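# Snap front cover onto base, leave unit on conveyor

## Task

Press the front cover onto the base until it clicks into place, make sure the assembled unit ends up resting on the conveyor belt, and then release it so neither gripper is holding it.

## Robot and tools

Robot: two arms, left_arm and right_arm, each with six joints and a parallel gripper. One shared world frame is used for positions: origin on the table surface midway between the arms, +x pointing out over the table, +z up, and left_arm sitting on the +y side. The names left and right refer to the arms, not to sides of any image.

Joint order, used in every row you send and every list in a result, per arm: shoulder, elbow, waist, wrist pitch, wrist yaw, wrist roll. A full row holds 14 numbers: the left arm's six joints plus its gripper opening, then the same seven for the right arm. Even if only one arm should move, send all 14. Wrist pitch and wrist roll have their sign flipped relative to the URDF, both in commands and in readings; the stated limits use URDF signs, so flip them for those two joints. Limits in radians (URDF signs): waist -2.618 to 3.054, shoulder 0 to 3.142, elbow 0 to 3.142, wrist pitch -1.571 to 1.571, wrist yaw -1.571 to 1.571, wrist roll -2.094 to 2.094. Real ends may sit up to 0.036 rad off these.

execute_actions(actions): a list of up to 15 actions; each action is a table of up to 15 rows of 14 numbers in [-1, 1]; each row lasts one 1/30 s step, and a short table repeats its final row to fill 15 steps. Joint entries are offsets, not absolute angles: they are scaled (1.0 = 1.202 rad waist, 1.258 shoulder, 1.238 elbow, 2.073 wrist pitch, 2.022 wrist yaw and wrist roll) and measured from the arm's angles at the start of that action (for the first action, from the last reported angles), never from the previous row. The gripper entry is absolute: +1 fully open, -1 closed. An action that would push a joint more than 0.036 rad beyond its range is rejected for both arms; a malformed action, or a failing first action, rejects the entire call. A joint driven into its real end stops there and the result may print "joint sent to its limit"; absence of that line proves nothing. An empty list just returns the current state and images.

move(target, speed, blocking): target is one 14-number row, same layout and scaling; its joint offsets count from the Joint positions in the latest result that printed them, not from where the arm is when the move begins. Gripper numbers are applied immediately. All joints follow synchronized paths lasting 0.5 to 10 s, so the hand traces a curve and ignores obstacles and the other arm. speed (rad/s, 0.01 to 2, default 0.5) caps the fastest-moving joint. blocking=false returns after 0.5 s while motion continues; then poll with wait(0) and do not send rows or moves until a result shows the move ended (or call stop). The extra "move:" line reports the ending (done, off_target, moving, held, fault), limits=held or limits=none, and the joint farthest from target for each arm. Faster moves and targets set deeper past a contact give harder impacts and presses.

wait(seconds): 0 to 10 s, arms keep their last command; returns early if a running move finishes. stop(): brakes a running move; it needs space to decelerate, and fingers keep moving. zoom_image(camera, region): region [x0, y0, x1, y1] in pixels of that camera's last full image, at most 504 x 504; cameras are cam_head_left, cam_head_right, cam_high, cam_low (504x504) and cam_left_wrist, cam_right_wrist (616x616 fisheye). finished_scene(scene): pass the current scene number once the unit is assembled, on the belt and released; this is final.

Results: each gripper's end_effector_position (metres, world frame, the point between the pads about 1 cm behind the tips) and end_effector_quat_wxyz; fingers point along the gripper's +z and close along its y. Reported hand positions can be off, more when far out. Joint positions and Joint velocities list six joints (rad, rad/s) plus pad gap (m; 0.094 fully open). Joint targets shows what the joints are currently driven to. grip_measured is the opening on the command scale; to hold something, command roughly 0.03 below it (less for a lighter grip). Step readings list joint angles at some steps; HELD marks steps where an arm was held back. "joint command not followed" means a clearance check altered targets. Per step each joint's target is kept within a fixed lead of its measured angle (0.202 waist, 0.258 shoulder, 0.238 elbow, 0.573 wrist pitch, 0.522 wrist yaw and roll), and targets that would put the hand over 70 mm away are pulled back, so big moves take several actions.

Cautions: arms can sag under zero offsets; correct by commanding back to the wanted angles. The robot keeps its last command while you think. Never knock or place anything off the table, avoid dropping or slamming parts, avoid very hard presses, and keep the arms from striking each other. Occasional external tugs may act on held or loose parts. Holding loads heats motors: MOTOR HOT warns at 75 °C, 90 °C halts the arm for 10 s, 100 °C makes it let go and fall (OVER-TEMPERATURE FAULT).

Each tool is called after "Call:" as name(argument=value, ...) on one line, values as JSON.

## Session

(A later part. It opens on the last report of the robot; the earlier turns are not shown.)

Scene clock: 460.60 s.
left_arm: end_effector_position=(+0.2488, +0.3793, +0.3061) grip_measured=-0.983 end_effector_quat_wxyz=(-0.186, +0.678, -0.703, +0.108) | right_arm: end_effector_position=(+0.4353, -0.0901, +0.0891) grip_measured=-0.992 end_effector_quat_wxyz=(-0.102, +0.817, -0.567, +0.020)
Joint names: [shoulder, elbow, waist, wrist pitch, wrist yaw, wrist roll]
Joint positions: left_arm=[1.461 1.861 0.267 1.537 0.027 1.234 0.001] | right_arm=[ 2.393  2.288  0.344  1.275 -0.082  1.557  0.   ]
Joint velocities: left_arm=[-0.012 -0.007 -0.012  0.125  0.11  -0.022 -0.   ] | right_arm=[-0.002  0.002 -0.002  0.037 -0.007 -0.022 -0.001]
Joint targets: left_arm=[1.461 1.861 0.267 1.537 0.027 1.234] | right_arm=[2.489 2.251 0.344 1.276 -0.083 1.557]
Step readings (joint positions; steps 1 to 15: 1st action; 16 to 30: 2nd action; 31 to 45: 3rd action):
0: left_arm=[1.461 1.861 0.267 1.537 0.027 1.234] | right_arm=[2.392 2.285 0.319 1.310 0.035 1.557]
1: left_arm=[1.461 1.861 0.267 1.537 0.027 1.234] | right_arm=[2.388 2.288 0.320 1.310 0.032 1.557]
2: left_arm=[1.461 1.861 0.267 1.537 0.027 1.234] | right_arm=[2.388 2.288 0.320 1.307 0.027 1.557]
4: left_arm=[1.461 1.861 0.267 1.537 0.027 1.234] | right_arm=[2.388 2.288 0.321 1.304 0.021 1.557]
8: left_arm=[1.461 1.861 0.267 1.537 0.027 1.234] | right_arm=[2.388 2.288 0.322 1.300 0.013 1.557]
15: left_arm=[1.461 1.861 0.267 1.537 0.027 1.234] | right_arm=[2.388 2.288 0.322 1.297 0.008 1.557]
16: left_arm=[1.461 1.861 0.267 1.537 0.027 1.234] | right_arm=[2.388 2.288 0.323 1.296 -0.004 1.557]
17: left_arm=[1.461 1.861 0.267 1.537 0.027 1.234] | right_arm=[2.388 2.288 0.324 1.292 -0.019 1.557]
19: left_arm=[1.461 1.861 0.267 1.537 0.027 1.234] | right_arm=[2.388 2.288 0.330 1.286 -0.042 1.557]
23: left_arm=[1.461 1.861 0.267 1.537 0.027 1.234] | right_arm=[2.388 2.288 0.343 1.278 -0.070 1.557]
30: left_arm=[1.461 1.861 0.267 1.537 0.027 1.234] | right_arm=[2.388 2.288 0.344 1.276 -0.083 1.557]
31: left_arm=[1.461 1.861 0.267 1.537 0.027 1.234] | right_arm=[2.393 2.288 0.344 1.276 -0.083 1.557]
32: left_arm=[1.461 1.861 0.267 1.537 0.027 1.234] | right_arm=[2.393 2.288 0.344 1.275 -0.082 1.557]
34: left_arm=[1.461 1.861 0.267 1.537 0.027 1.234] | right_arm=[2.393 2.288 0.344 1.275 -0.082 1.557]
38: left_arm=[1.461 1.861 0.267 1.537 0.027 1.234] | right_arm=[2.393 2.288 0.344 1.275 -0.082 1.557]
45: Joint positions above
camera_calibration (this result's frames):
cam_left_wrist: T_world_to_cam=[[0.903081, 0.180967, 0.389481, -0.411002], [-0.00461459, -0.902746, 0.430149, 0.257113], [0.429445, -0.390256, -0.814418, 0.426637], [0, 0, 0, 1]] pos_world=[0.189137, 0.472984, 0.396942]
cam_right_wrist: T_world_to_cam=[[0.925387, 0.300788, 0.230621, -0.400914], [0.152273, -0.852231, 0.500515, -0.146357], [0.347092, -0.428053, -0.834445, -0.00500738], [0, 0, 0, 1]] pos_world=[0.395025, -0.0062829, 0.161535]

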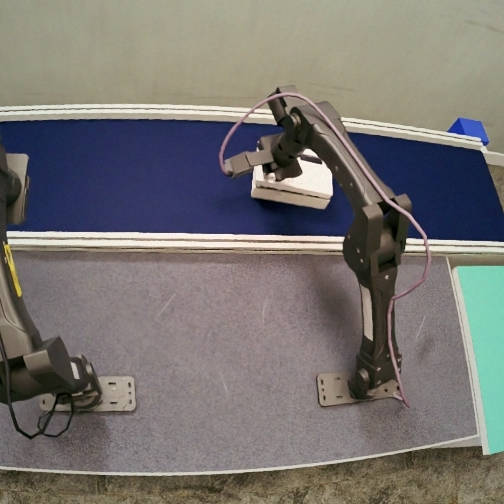

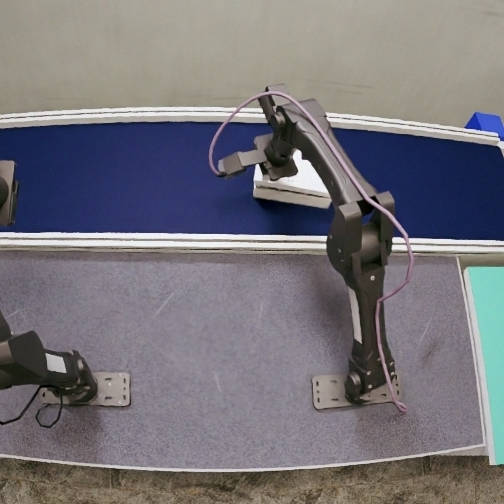

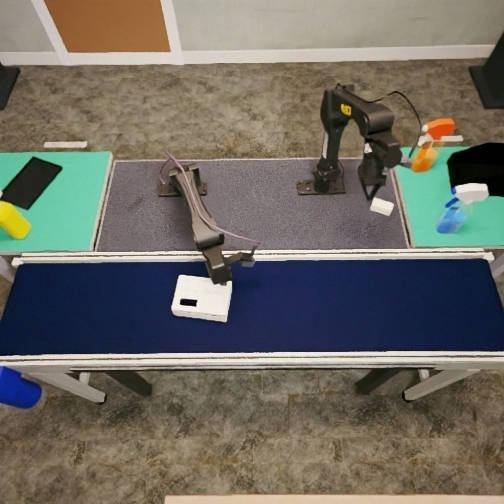

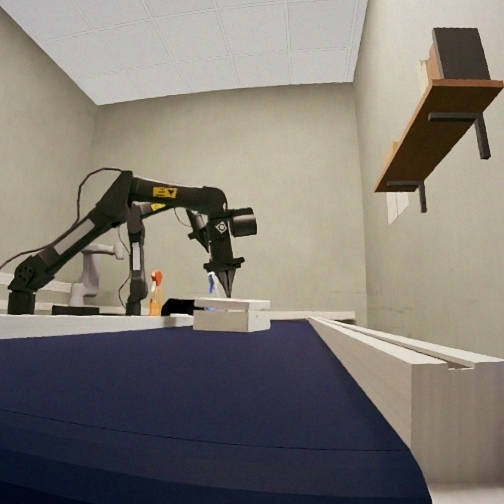

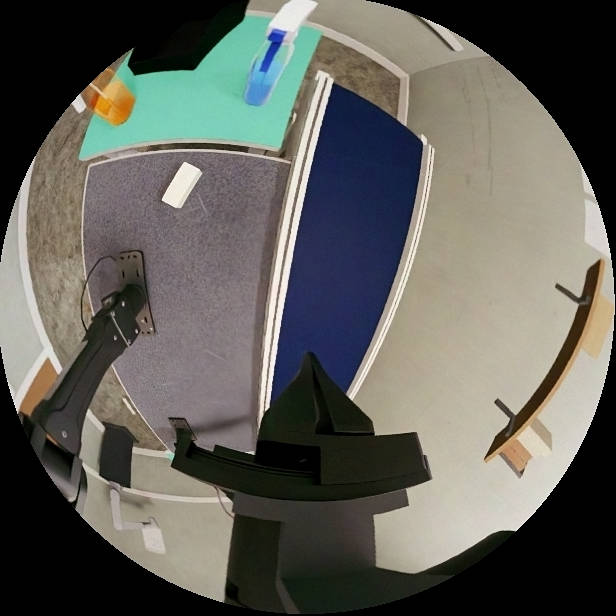

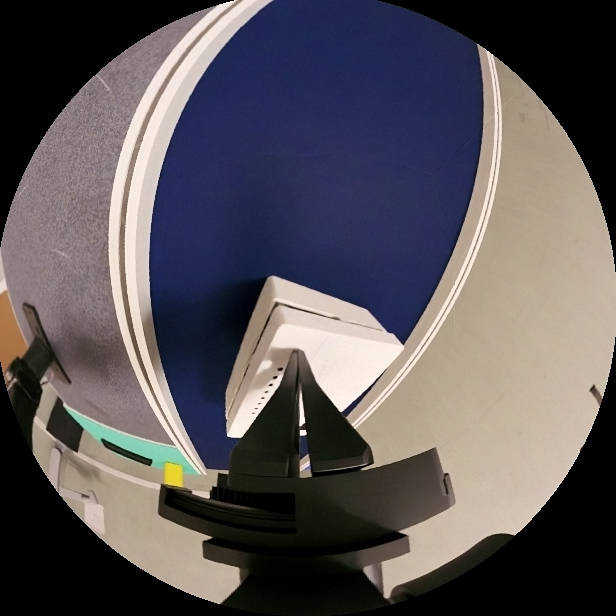

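Call:
execute_actions(actions=[[[0,0,0,0,0,0,-1,-0.03,0,0,0,0,0,-1]],[[0,0,0,0,0,0,-1,0,0,0,0.09,0,0,-1]],[[0,0,0,0,0,0,-1,0,0,0,0,0,0,-1]],[[0,0,0,0,0,0,-1,0.04,0,0,0,0,0,-1]]])

Call:
zoom_image(camera="cam_right_wrist", region=[230,230,470,440])

Scene clock: 468.03 s.
left_arm: end_effector_position=(+0.2488, +0.3793, +0.3061) grip_measured=-0.983 end_effector_quat_wxyz=(-0.186, +0.678, -0.703, +0.108) | right_arm: end_effector_position=(+0.3971, -0.1057, +0.0734) grip_measured=-0.992 end_effector_quat_wxyz=(-0.023, +0.819, -0.572, -0.031)
Joint names: [shoulder, elbow, waist, wrist pitch, wrist yaw, wrist roll]
Joint positions: left_arm=[1.461 1.861 0.267 1.537 0.027 1.234 0.001] | right_arm=[ 2.418  2.288  0.344  1.439 -0.077  1.557  0.   ]
Joint velocities: left_arm=[ 0.002  0.017 -0.007 -0.051 -0.081  0.022  0.001] | right_arm=[-0.022 -0.022 -0.017  0.007  0.022  0.051  0.   ]
Joint targets: left_arm=[1.461 1.861 0.267 1.537 0.027 1.234] | right_arm=[2.422 2.288 0.344 1.440 -0.079 1.557]
Step readings (joint positions; steps 1 to 15: 1st action; 16 to 30: 2nd action; 31 to 45: 3rd action; 46 to 60: 4th action):
0: left_arm=[1.461 1.861 0.267 1.537 0.027 1.234] | right_arm=[2.393 2.288 0.344 1.275 -0.082 1.557]
1: left_arm=[1.461 1.861 0.267 1.537 0.027 1.234] | right_arm=[2.385 2.288 0.344 1.274 -0.082 1.557]
2: left_arm=[1.461 1.861 0.267 1.537 0.027 1.234] | right_arm=[2.382 2.288 0.344 1.275 -0.082 1.557]
4: left_arm=[1.461 1.861 0.267 1.537 0.027 1.234] | right_arm=[2.376 2.288 0.344 1.274 -0.082 1.557]
8: left_arm=[1.461 1.861 0.267 1.537 0.027 1.234] | right_arm=[2.372 2.288 0.344 1.274 -0.082 1.557]
15: left_arm=[1.461 1.861 0.267 1.537 0.027 1.234] | right_arm=[2.372 2.288 0.344 1.274 -0.081 1.557]
16: left_arm=[1.461 1.861 0.267 1.537 0.027 1.234] | right_arm=[2.372 2.288 0.344 1.288 -0.081 1.557]
17: left_arm=[1.461 1.861 0.267 1.537 0.027 1.234] | right_arm=[2.372 2.288 0.344 1.316 -0.081 1.557]
19: left_arm=[1.461 1.861 0.267 1.537 0.027 1.234] | right_arm=[2.372 2.288 0.344 1.367 -0.080 1.557]
23: left_arm=[1.461 1.861 0.267 1.537 0.027 1.234] | right_arm=[2.372 2.288 0.344 1.417 -0.080 1.557]
30: left_arm=[1.461 1.861 0.267 1.537 0.027 1.234] | right_arm=[2.372 2.288 0.344 1.440 -0.080 1.557]
31: left_arm=[1.461 1.861 0.267 1.537 0.027 1.234] | right_arm=[2.372 2.288 0.344 1.440 -0.080 1.557]
32: left_arm=[1.461 1.861 0.267 1.537 0.027 1.234] | right_arm=[2.372 2.288 0.344 1.440 -0.080 1.557]
34: left_arm=[1.461 1.861 0.267 1.537 0.027 1.234] | right_arm=[2.372 2.288 0.344 1.440 -0.079 1.557]
38: left_arm=[1.461 1.861 0.267 1.537 0.027 1.234] | right_arm=[2.372 2.288 0.344 1.440 -0.079 1.557]
45: left_arm=[1.461 1.861 0.267 1.537 0.027 1.234] | right_arm=[2.372 2.288 0.344 1.440 -0.078 1.557]
46: left_arm=[1.461 1.861 0.267 1.537 0.027 1.234] | right_arm=[2.375 2.288 0.344 1.440 -0.078 1.557]
47: left_arm=[1.461 1.861 0.267 1.537 0.027 1.234] | right_arm=[2.379 2.288 0.344 1.439 -0.078 1.557]
49: left_arm=[1.461 1.861 0.267 1.537 0.027 1.234] | right_arm=[2.392 2.288 0.344 1.439 -0.078 1.557]
53: left_arm=[1.461 1.861 0.267 1.537 0.027 1.234] | right_arm=[2.416 2.288 0.344 1.439 -0.077 1.557]
60: Joint positions above
camera_calibration (this result's frames):
cam_left_wrist: T_world_to_cam=[[0.903081, 0.180967, 0.389481, -0.411002], [-0.00461459, -0.902746, 0.430149, 0.257113], [0.429445, -0.390256, -0.814418, 0.426637], [0, 0, 0, 1]] pos_world=[0.189137, 0.472984, 0.396942]
cam_right_wrist: T_world_to_cam=[[0.9496, 0.310255, 0.0447271, -0.352251], [0.241608, -0.815343, 0.526157, -0.179387], [0.199711, -0.488832, -0.849211, 0.0417131], [0, 0, 0, 1]] pos_world=[0.369509, -0.0165831, 0.145564]

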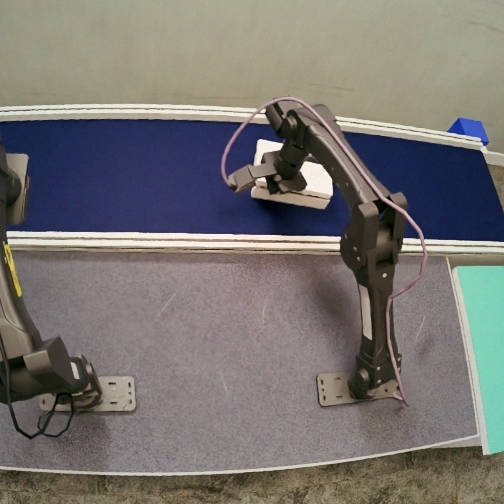

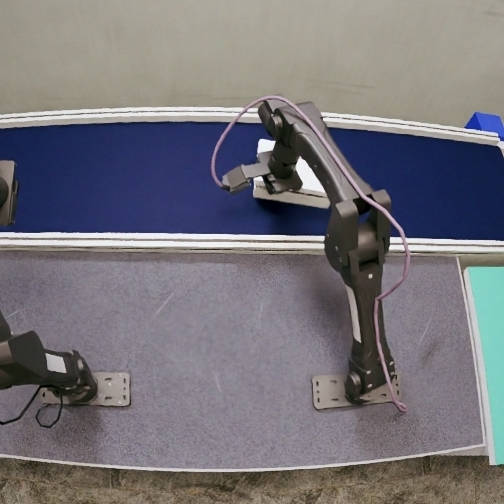

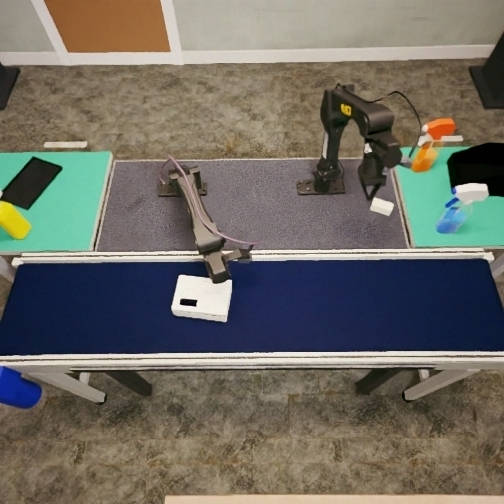

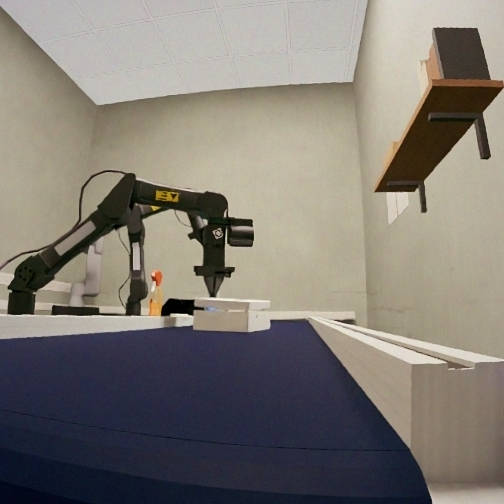

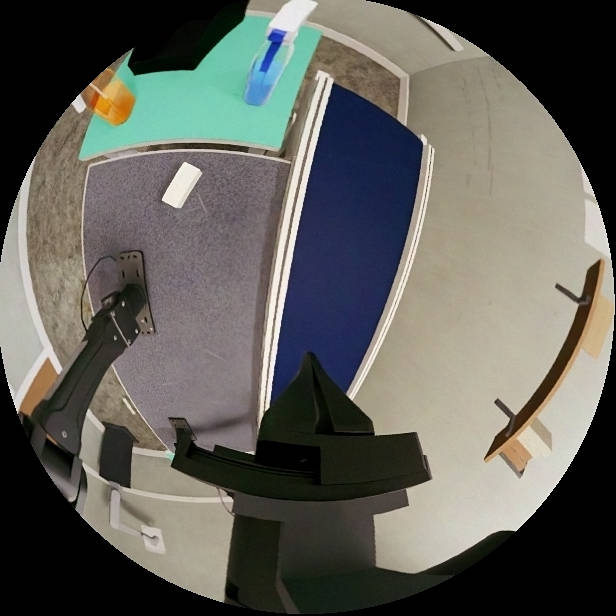

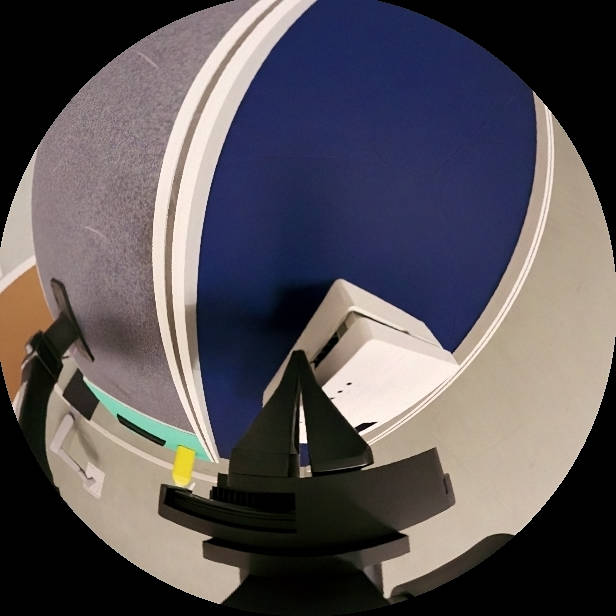

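Region (230, 230, 470, 440) of cam_right_wrist's 616x616 image, scaled by 2.100, with more detail than that image has; it fills the top 441 rows of this view, and the rest is white.

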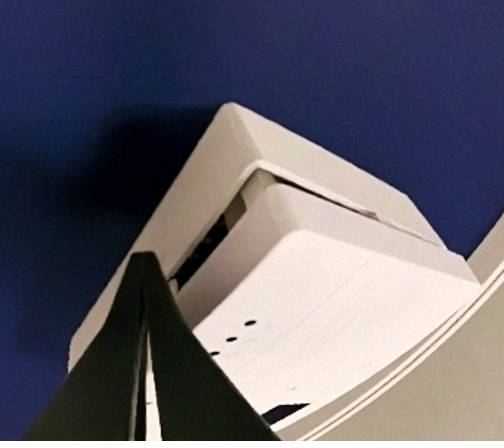

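Call:
execute_actions(actions=[[[0,0,0,0,0,0,-1,-0.06,0,0,0,0,0,-1]],[[0,0,0,0,0,0,-1,0,0,-0.1,-0.07,0.04,0,-1]],[[0,0,0,0,0,0,-1,0,0,-0.08,-0.06,0,0,-1]],[[0,0,0,0,0,0,-1,0.03,0,0,0,0,0,-1]]])

Scene clock: 476.57 s.
left_arm: end_effector_position=(+0.2488, +0.3793, +0.3061) grip_measured=-0.983 end_effector_quat_wxyz=(-0.186, +0.678, -0.703, +0.108) | right_arm: end_effector_position=(+0.4947, -0.2174, +0.1026) grip_measured=-0.992 end_effector_quat_wxyz=(-0.111, +0.738, -0.657, +0.107)
Joint names: [shoulder, elbow, waist, wrist pitch, wrist yaw, wrist roll]
Joint positions: left_arm=[1.461 1.861 0.267 1.537 0.027 1.234 0.001] | right_arm=[2.376 2.287 0.113 1.173 0.018 1.557 0.   ]
Joint velocities: left_arm=[-0.022  0.002 -0.007 -0.007 -0.081 -0.051 -0.   ] | right_arm=[ 0.002  0.002 -0.007 -0.037 -0.037  0.007 -0.   ]
Joint targets: left_arm=[1.461 1.861 0.267 1.537 0.027 1.234] | right_arm=[2.384 2.287 0.113 1.176 0.017 1.557]
Step readings (joint positions; steps 1 to 15: 1st action; 16 to 30: 2nd action; 31 to 45: 3rd action; 46 to 60: 4th action):
0: left_arm=[1.461 1.861 0.267 1.537 0.027 1.234] | right_arm=[2.418 2.288 0.344 1.439 -0.077 1.557]
1: left_arm=[1.461 1.861 0.267 1.537 0.027 1.234] | right_arm=[2.413 2.288 0.344 1.438 -0.076 1.557]
2: left_arm=[1.461 1.861 0.267 1.537 0.027 1.234] | right_arm=[2.407 2.287 0.344 1.438 -0.075 1.557]
4: left_arm=[1.461 1.861 0.267 1.537 0.027 1.234] | right_arm=[2.387 2.287 0.344 1.438 -0.075 1.557]
8: left_arm=[1.461 1.861 0.267 1.537 0.027 1.234] | right_arm=[2.350 2.287 0.344 1.438 -0.075 1.557]
15: left_arm=[1.461 1.861 0.267 1.537 0.027 1.234] | right_arm=[2.346 2.287 0.344 1.438 -0.075 1.557]
16: left_arm=[1.461 1.861 0.267 1.537 0.027 1.234] | right_arm=[2.346 2.287 0.335 1.427 -0.069 1.557]
17: left_arm=[1.461 1.861 0.267 1.537 0.027 1.234] | right_arm=[2.346 2.287 0.322 1.403 -0.061 1.557]
19: left_arm=[1.461 1.861 0.267 1.537 0.027 1.234] | right_arm=[2.346 2.287 0.275 1.358 -0.041 1.557]
23: left_arm=[1.461 1.861 0.267 1.537 0.027 1.234] | right_arm=[2.346 2.287 0.203 1.314 -0.002 1.557]
30: left_arm=[1.461 1.861 0.267 1.537 0.027 1.234] | right_arm=[2.346 2.287 0.216 1.297 0.008 1.557]
31: left_arm=[1.461 1.861 0.267 1.537 0.027 1.234] | right_arm=[2.346 2.287 0.212 1.287 0.005 1.557]
32: left_arm=[1.461 1.861 0.267 1.537 0.027 1.234] | right_arm=[2.346 2.287 0.203 1.266 0.003 1.557]
34: left_arm=[1.461 1.861 0.267 1.537 0.027 1.234] | right_arm=[2.346 2.287 0.168 1.228 0.003 1.557]
38: left_arm=[1.461 1.861 0.267 1.537 0.027 1.234] | right_arm=[2.346 2.287 0.108 1.191 0.013 1.557]
45: left_arm=[1.461 1.861 0.267 1.537 0.027 1.234] | right_arm=[2.346 2.287 0.113 1.176 0.017 1.557]
46: left_arm=[1.461 1.861 0.267 1.537 0.027 1.234] | right_arm=[2.348 2.287 0.113 1.175 0.017 1.557]
47: left_arm=[1.461 1.861 0.267 1.537 0.027 1.234] | right_arm=[2.350 2.287 0.113 1.174 0.017 1.557]
49: left_arm=[1.461 1.861 0.267 1.537 0.027 1.234] | right_arm=[2.359 2.287 0.113 1.173 0.017 1.557]
53: left_arm=[1.461 1.861 0.267 1.537 0.027 1.234] | right_arm=[2.374 2.287 0.113 1.173 0.018 1.557]
60: Joint positions above
camera_calibration (this result's frames):
cam_left_wrist: T_world_to_cam=[[0.903081, 0.180967, 0.389481, -0.411002], [-0.00461459, -0.902746, 0.430149, 0.257113], [0.429445, -0.390256, -0.814418, 0.426637], [0, 0, 0, 1]] pos_world=[0.189137, 0.472984, 0.396942]
cam_right_wrist: T_world_to_cam=[[0.93436, 0.0808329, 0.34704, -0.484937], [-0.135691, -0.819836, 0.556289, -0.126843], [0.329482, -0.566865, -0.755054, -0.0983788], [0, 0, 0, 1]] pos_world=[0.468309, -0.120559, 0.164572]

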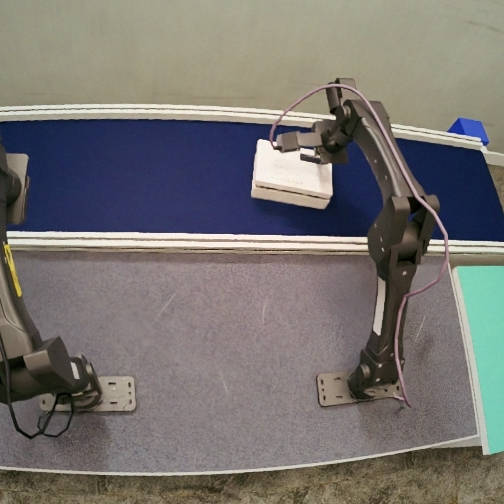

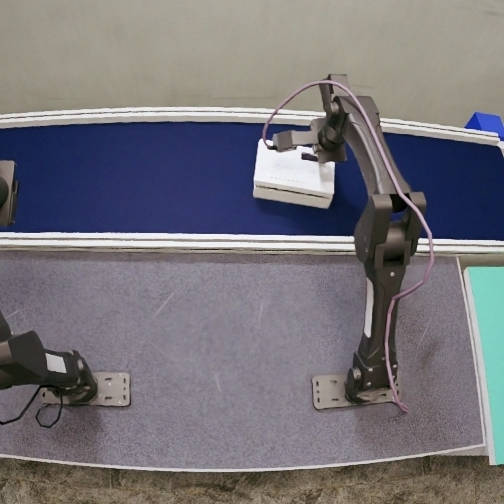

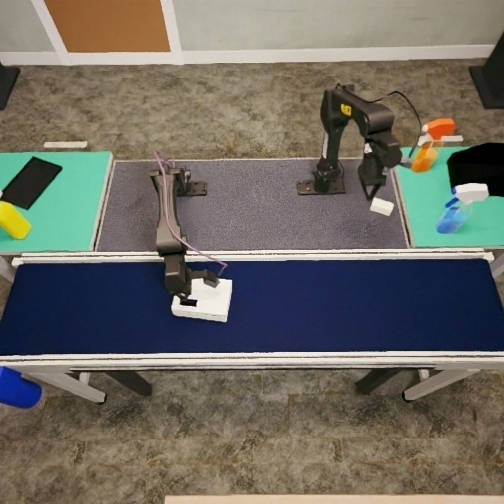

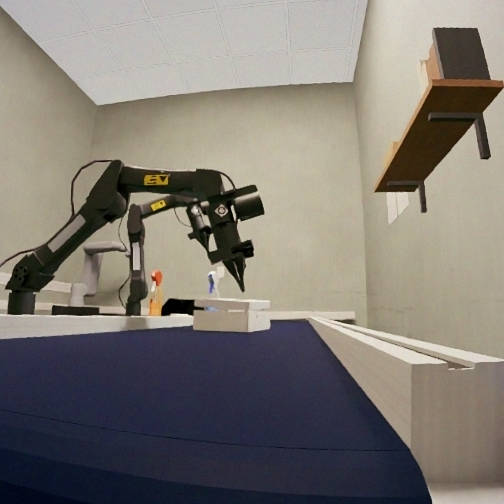

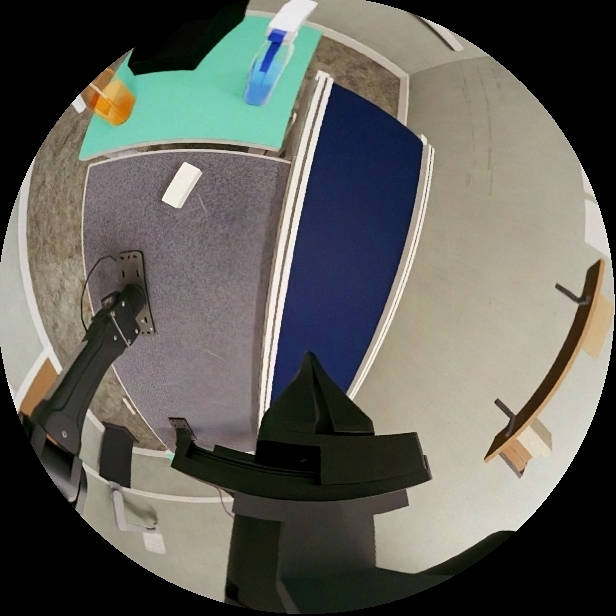

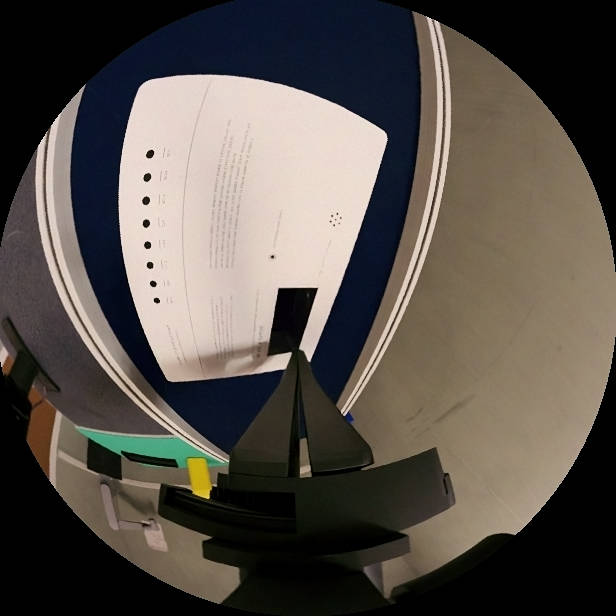

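Call:
move(target=[0,0,0,0,0,0,-1,0.052,0,0,0,0,0,-1], speed=0.1)

Call:
move(target=[0,0,0,0,0,0,-1,0,0,0,0.04,0,0,-1], speed=0.05)

Call:
zoom_image(camera="cam_low", region=[170,270,290,340])

Scene clock: 482.13 s.
left_arm: end_effector_position=(+0.2488, +0.3793, +0.3061) grip_measured=-0.983 end_effector_quat_wxyz=(-0.186, +0.678, -0.703, +0.108) | right_arm: end_effector_position=(+0.4949, -0.2174, +0.0822) grip_measured=-0.992 end_effector_quat_wxyz=(-0.097, +0.740, -0.658, +0.096)
Joint names: [shoulder, elbow, waist, wrist pitch, wrist yaw, wrist roll]
Joint positions: left_arm=[1.461 1.861 0.267 1.537 0.027 1.234 0.001] | right_arm=[2.417 2.287 0.113 1.168 0.018 1.557 0.   ]
Joint velocities: left_arm=[-0.022  0.007  0.007  0.037 -0.037  0.022  0.001] | right_arm=[-0.007  0.002 -0.002 -0.037  0.022  0.066 -0.   ]
Joint targets: left_arm=[1.461 1.861 0.267 1.537 0.027 1.234] | right_arm=[2.442 2.287 0.113 1.173 0.018 1.557]
move: off_target (right_arm); limits=none; left_arm: farthest joint: the waist, 0.000 radians from its target (0.000 radians at the start); right_arm: farthest joint: the shoulder, 0.025 radians from its target (0.065 radians at the start)
camera_calibration (this result's frames):
cam_left_wrist: T_world_to_cam=[[0.903081, 0.180967, 0.389481, -0.411002], [-0.00461459, -0.902746, 0.430149, 0.257113], [0.429445, -0.390256, -0.814418, 0.426637], [0, 0, 0, 1]] pos_world=[0.189137, 0.472984, 0.396942]
cam_right_wrist: T_world_to_cam=[[0.94585, 0.0823985, 0.313972, -0.480663], [-0.11631, -0.816992, 0.564797, -0.125144], [0.303051, -0.570731, -0.763168, -0.101005], [0, 0, 0, 1]] pos_world=[0.47069, -0.120282, 0.144512]

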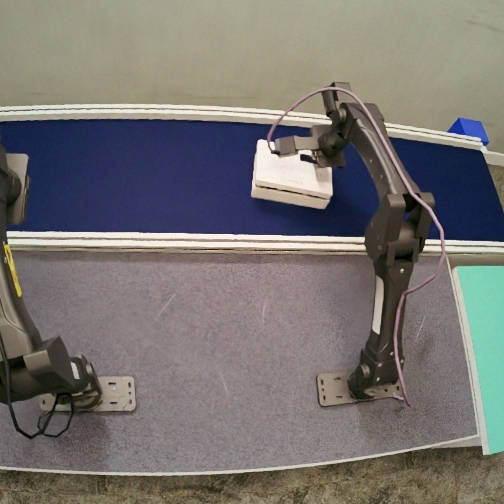

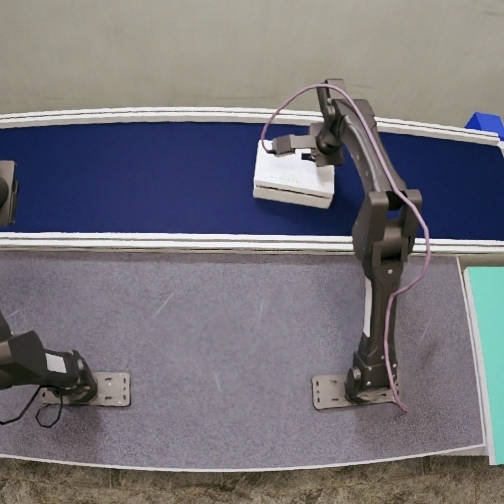

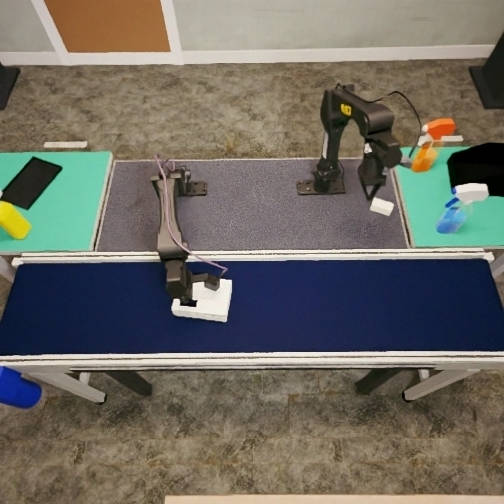

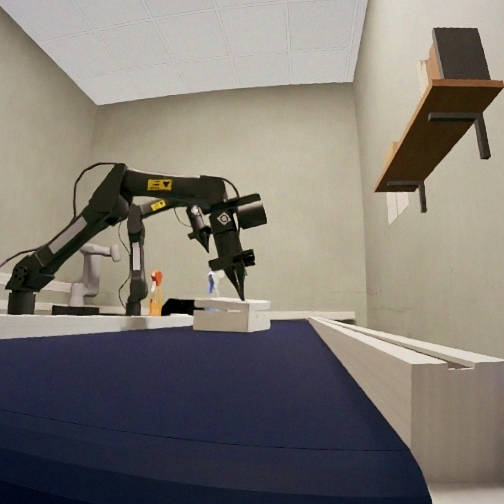

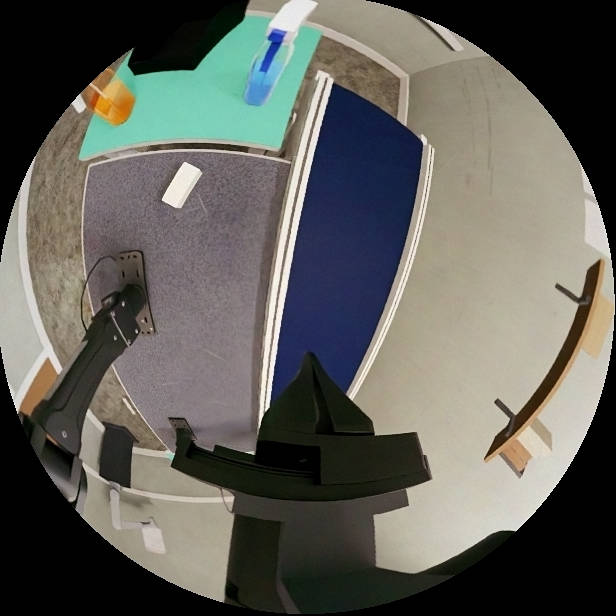

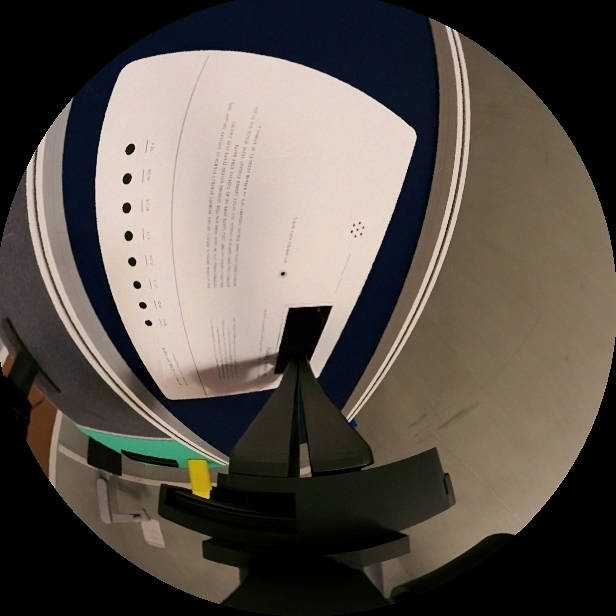

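Scene clock: 484.03 s.
left_arm: end_effector_position=(+0.2488, +0.3793, +0.3061) grip_measured=-0.983 end_effector_quat_wxyz=(-0.186, +0.678, -0.703, +0.108) | right_arm: end_effector_position=(+0.4924, -0.2180, +0.0815) grip_measured=-0.992 end_effector_quat_wxyz=(-0.093, +0.741, -0.659, +0.093)
Joint names: [shoulder, elbow, waist, wrist pitch, wrist yaw, wrist roll]
Joint positions: left_arm=[1.461 1.861 0.267 1.537 0.027 1.234 0.001] | right_arm=[2.417 2.287 0.113 1.179 0.019 1.557 0.   ]
Joint velocities: left_arm=[-0.007 -0.012  0.002  0.022  0.022 -0.007 -0.001] | right_arm=[ 0.002  0.012  0.007 -0.051 -0.037  0.022 -0.001]
Joint targets: left_arm=[1.461 1.861 0.267 1.537 0.027 1.234] | right_arm=[2.417 2.287 0.113 1.251 0.018 1.557]
move: off_target (right_arm); limits=none; left_arm: farthest joint: the waist, 0.000 radians from its target (0.000 radians at the start); right_arm: farthest joint: the wrist pitch, 0.072 radians from its target (0.083 radians at the start)
camera_calibration (this result's frames):
cam_left_wrist: T_world_to_cam=[[0.903081, 0.180967, 0.389481, -0.411002], [-0.00461459, -0.902746, 0.430149, 0.257113], [0.429445, -0.390256, -0.814418, 0.426637], [0, 0, 0, 1]] pos_world=[0.189137, 0.472984, 0.396942]
cam_right_wrist: T_world_to_cam=[[0.9491, 0.0828901, 0.303873, -0.478694], [-0.110644, -0.815531, 0.568038, -0.128223], [0.294903, -0.572747, -0.764849, -0.0973758], [0, 0, 0, 1]] pos_world=[0.468857, -0.120662, 0.14382]

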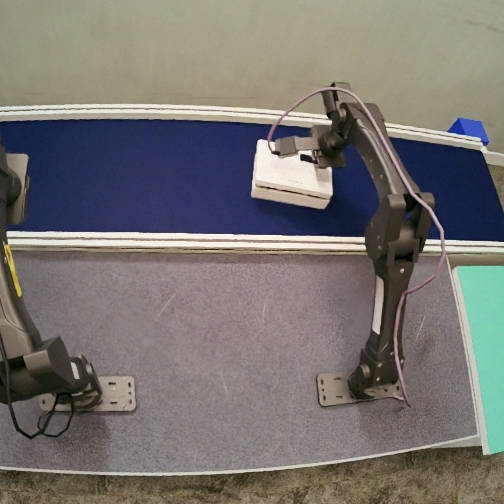

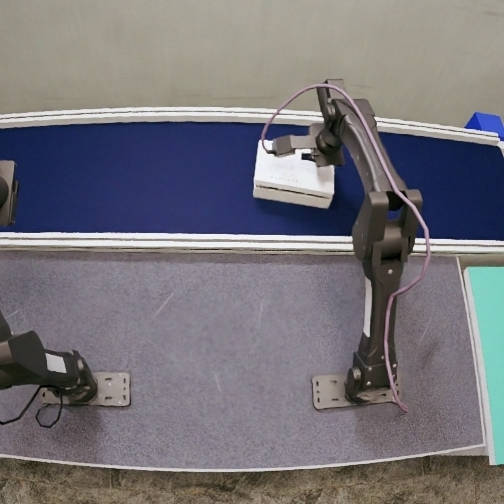

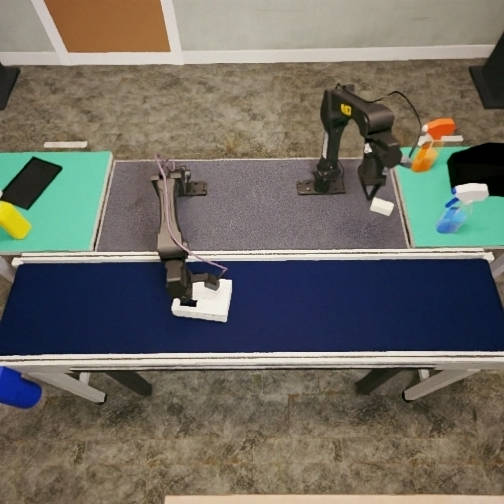

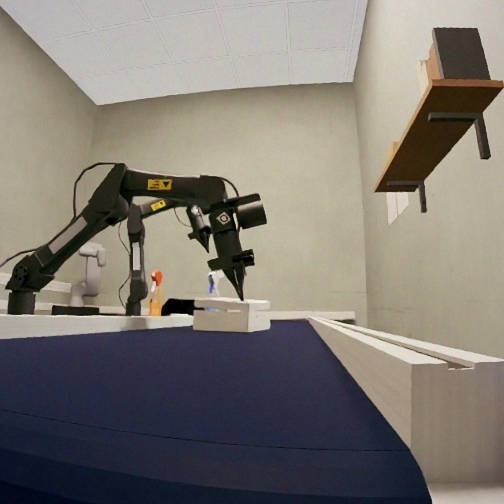

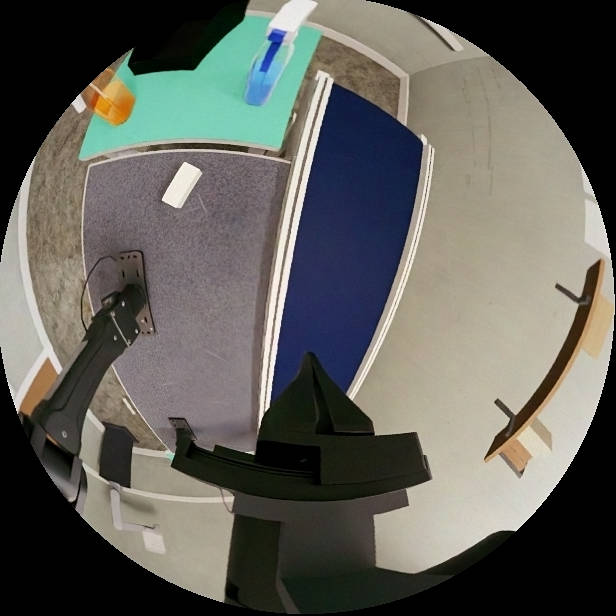

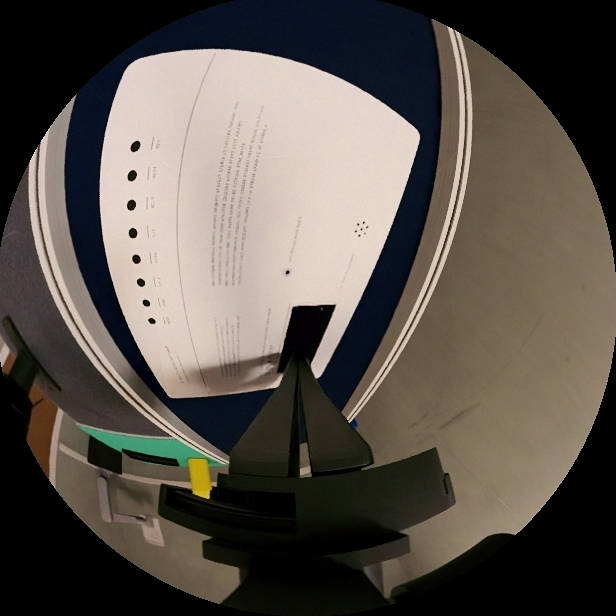

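Region (170, 270, 290, 340) of cam_low's 504x504 image, scaled by 4.200, with more detail than that image has; it fills the top 294 rows of this view, and the rest is white.

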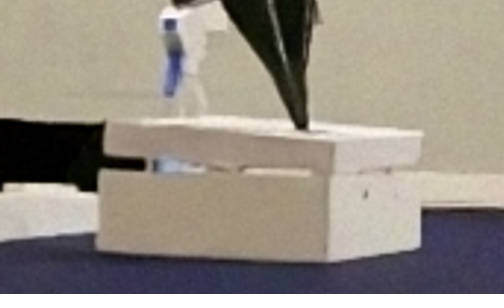

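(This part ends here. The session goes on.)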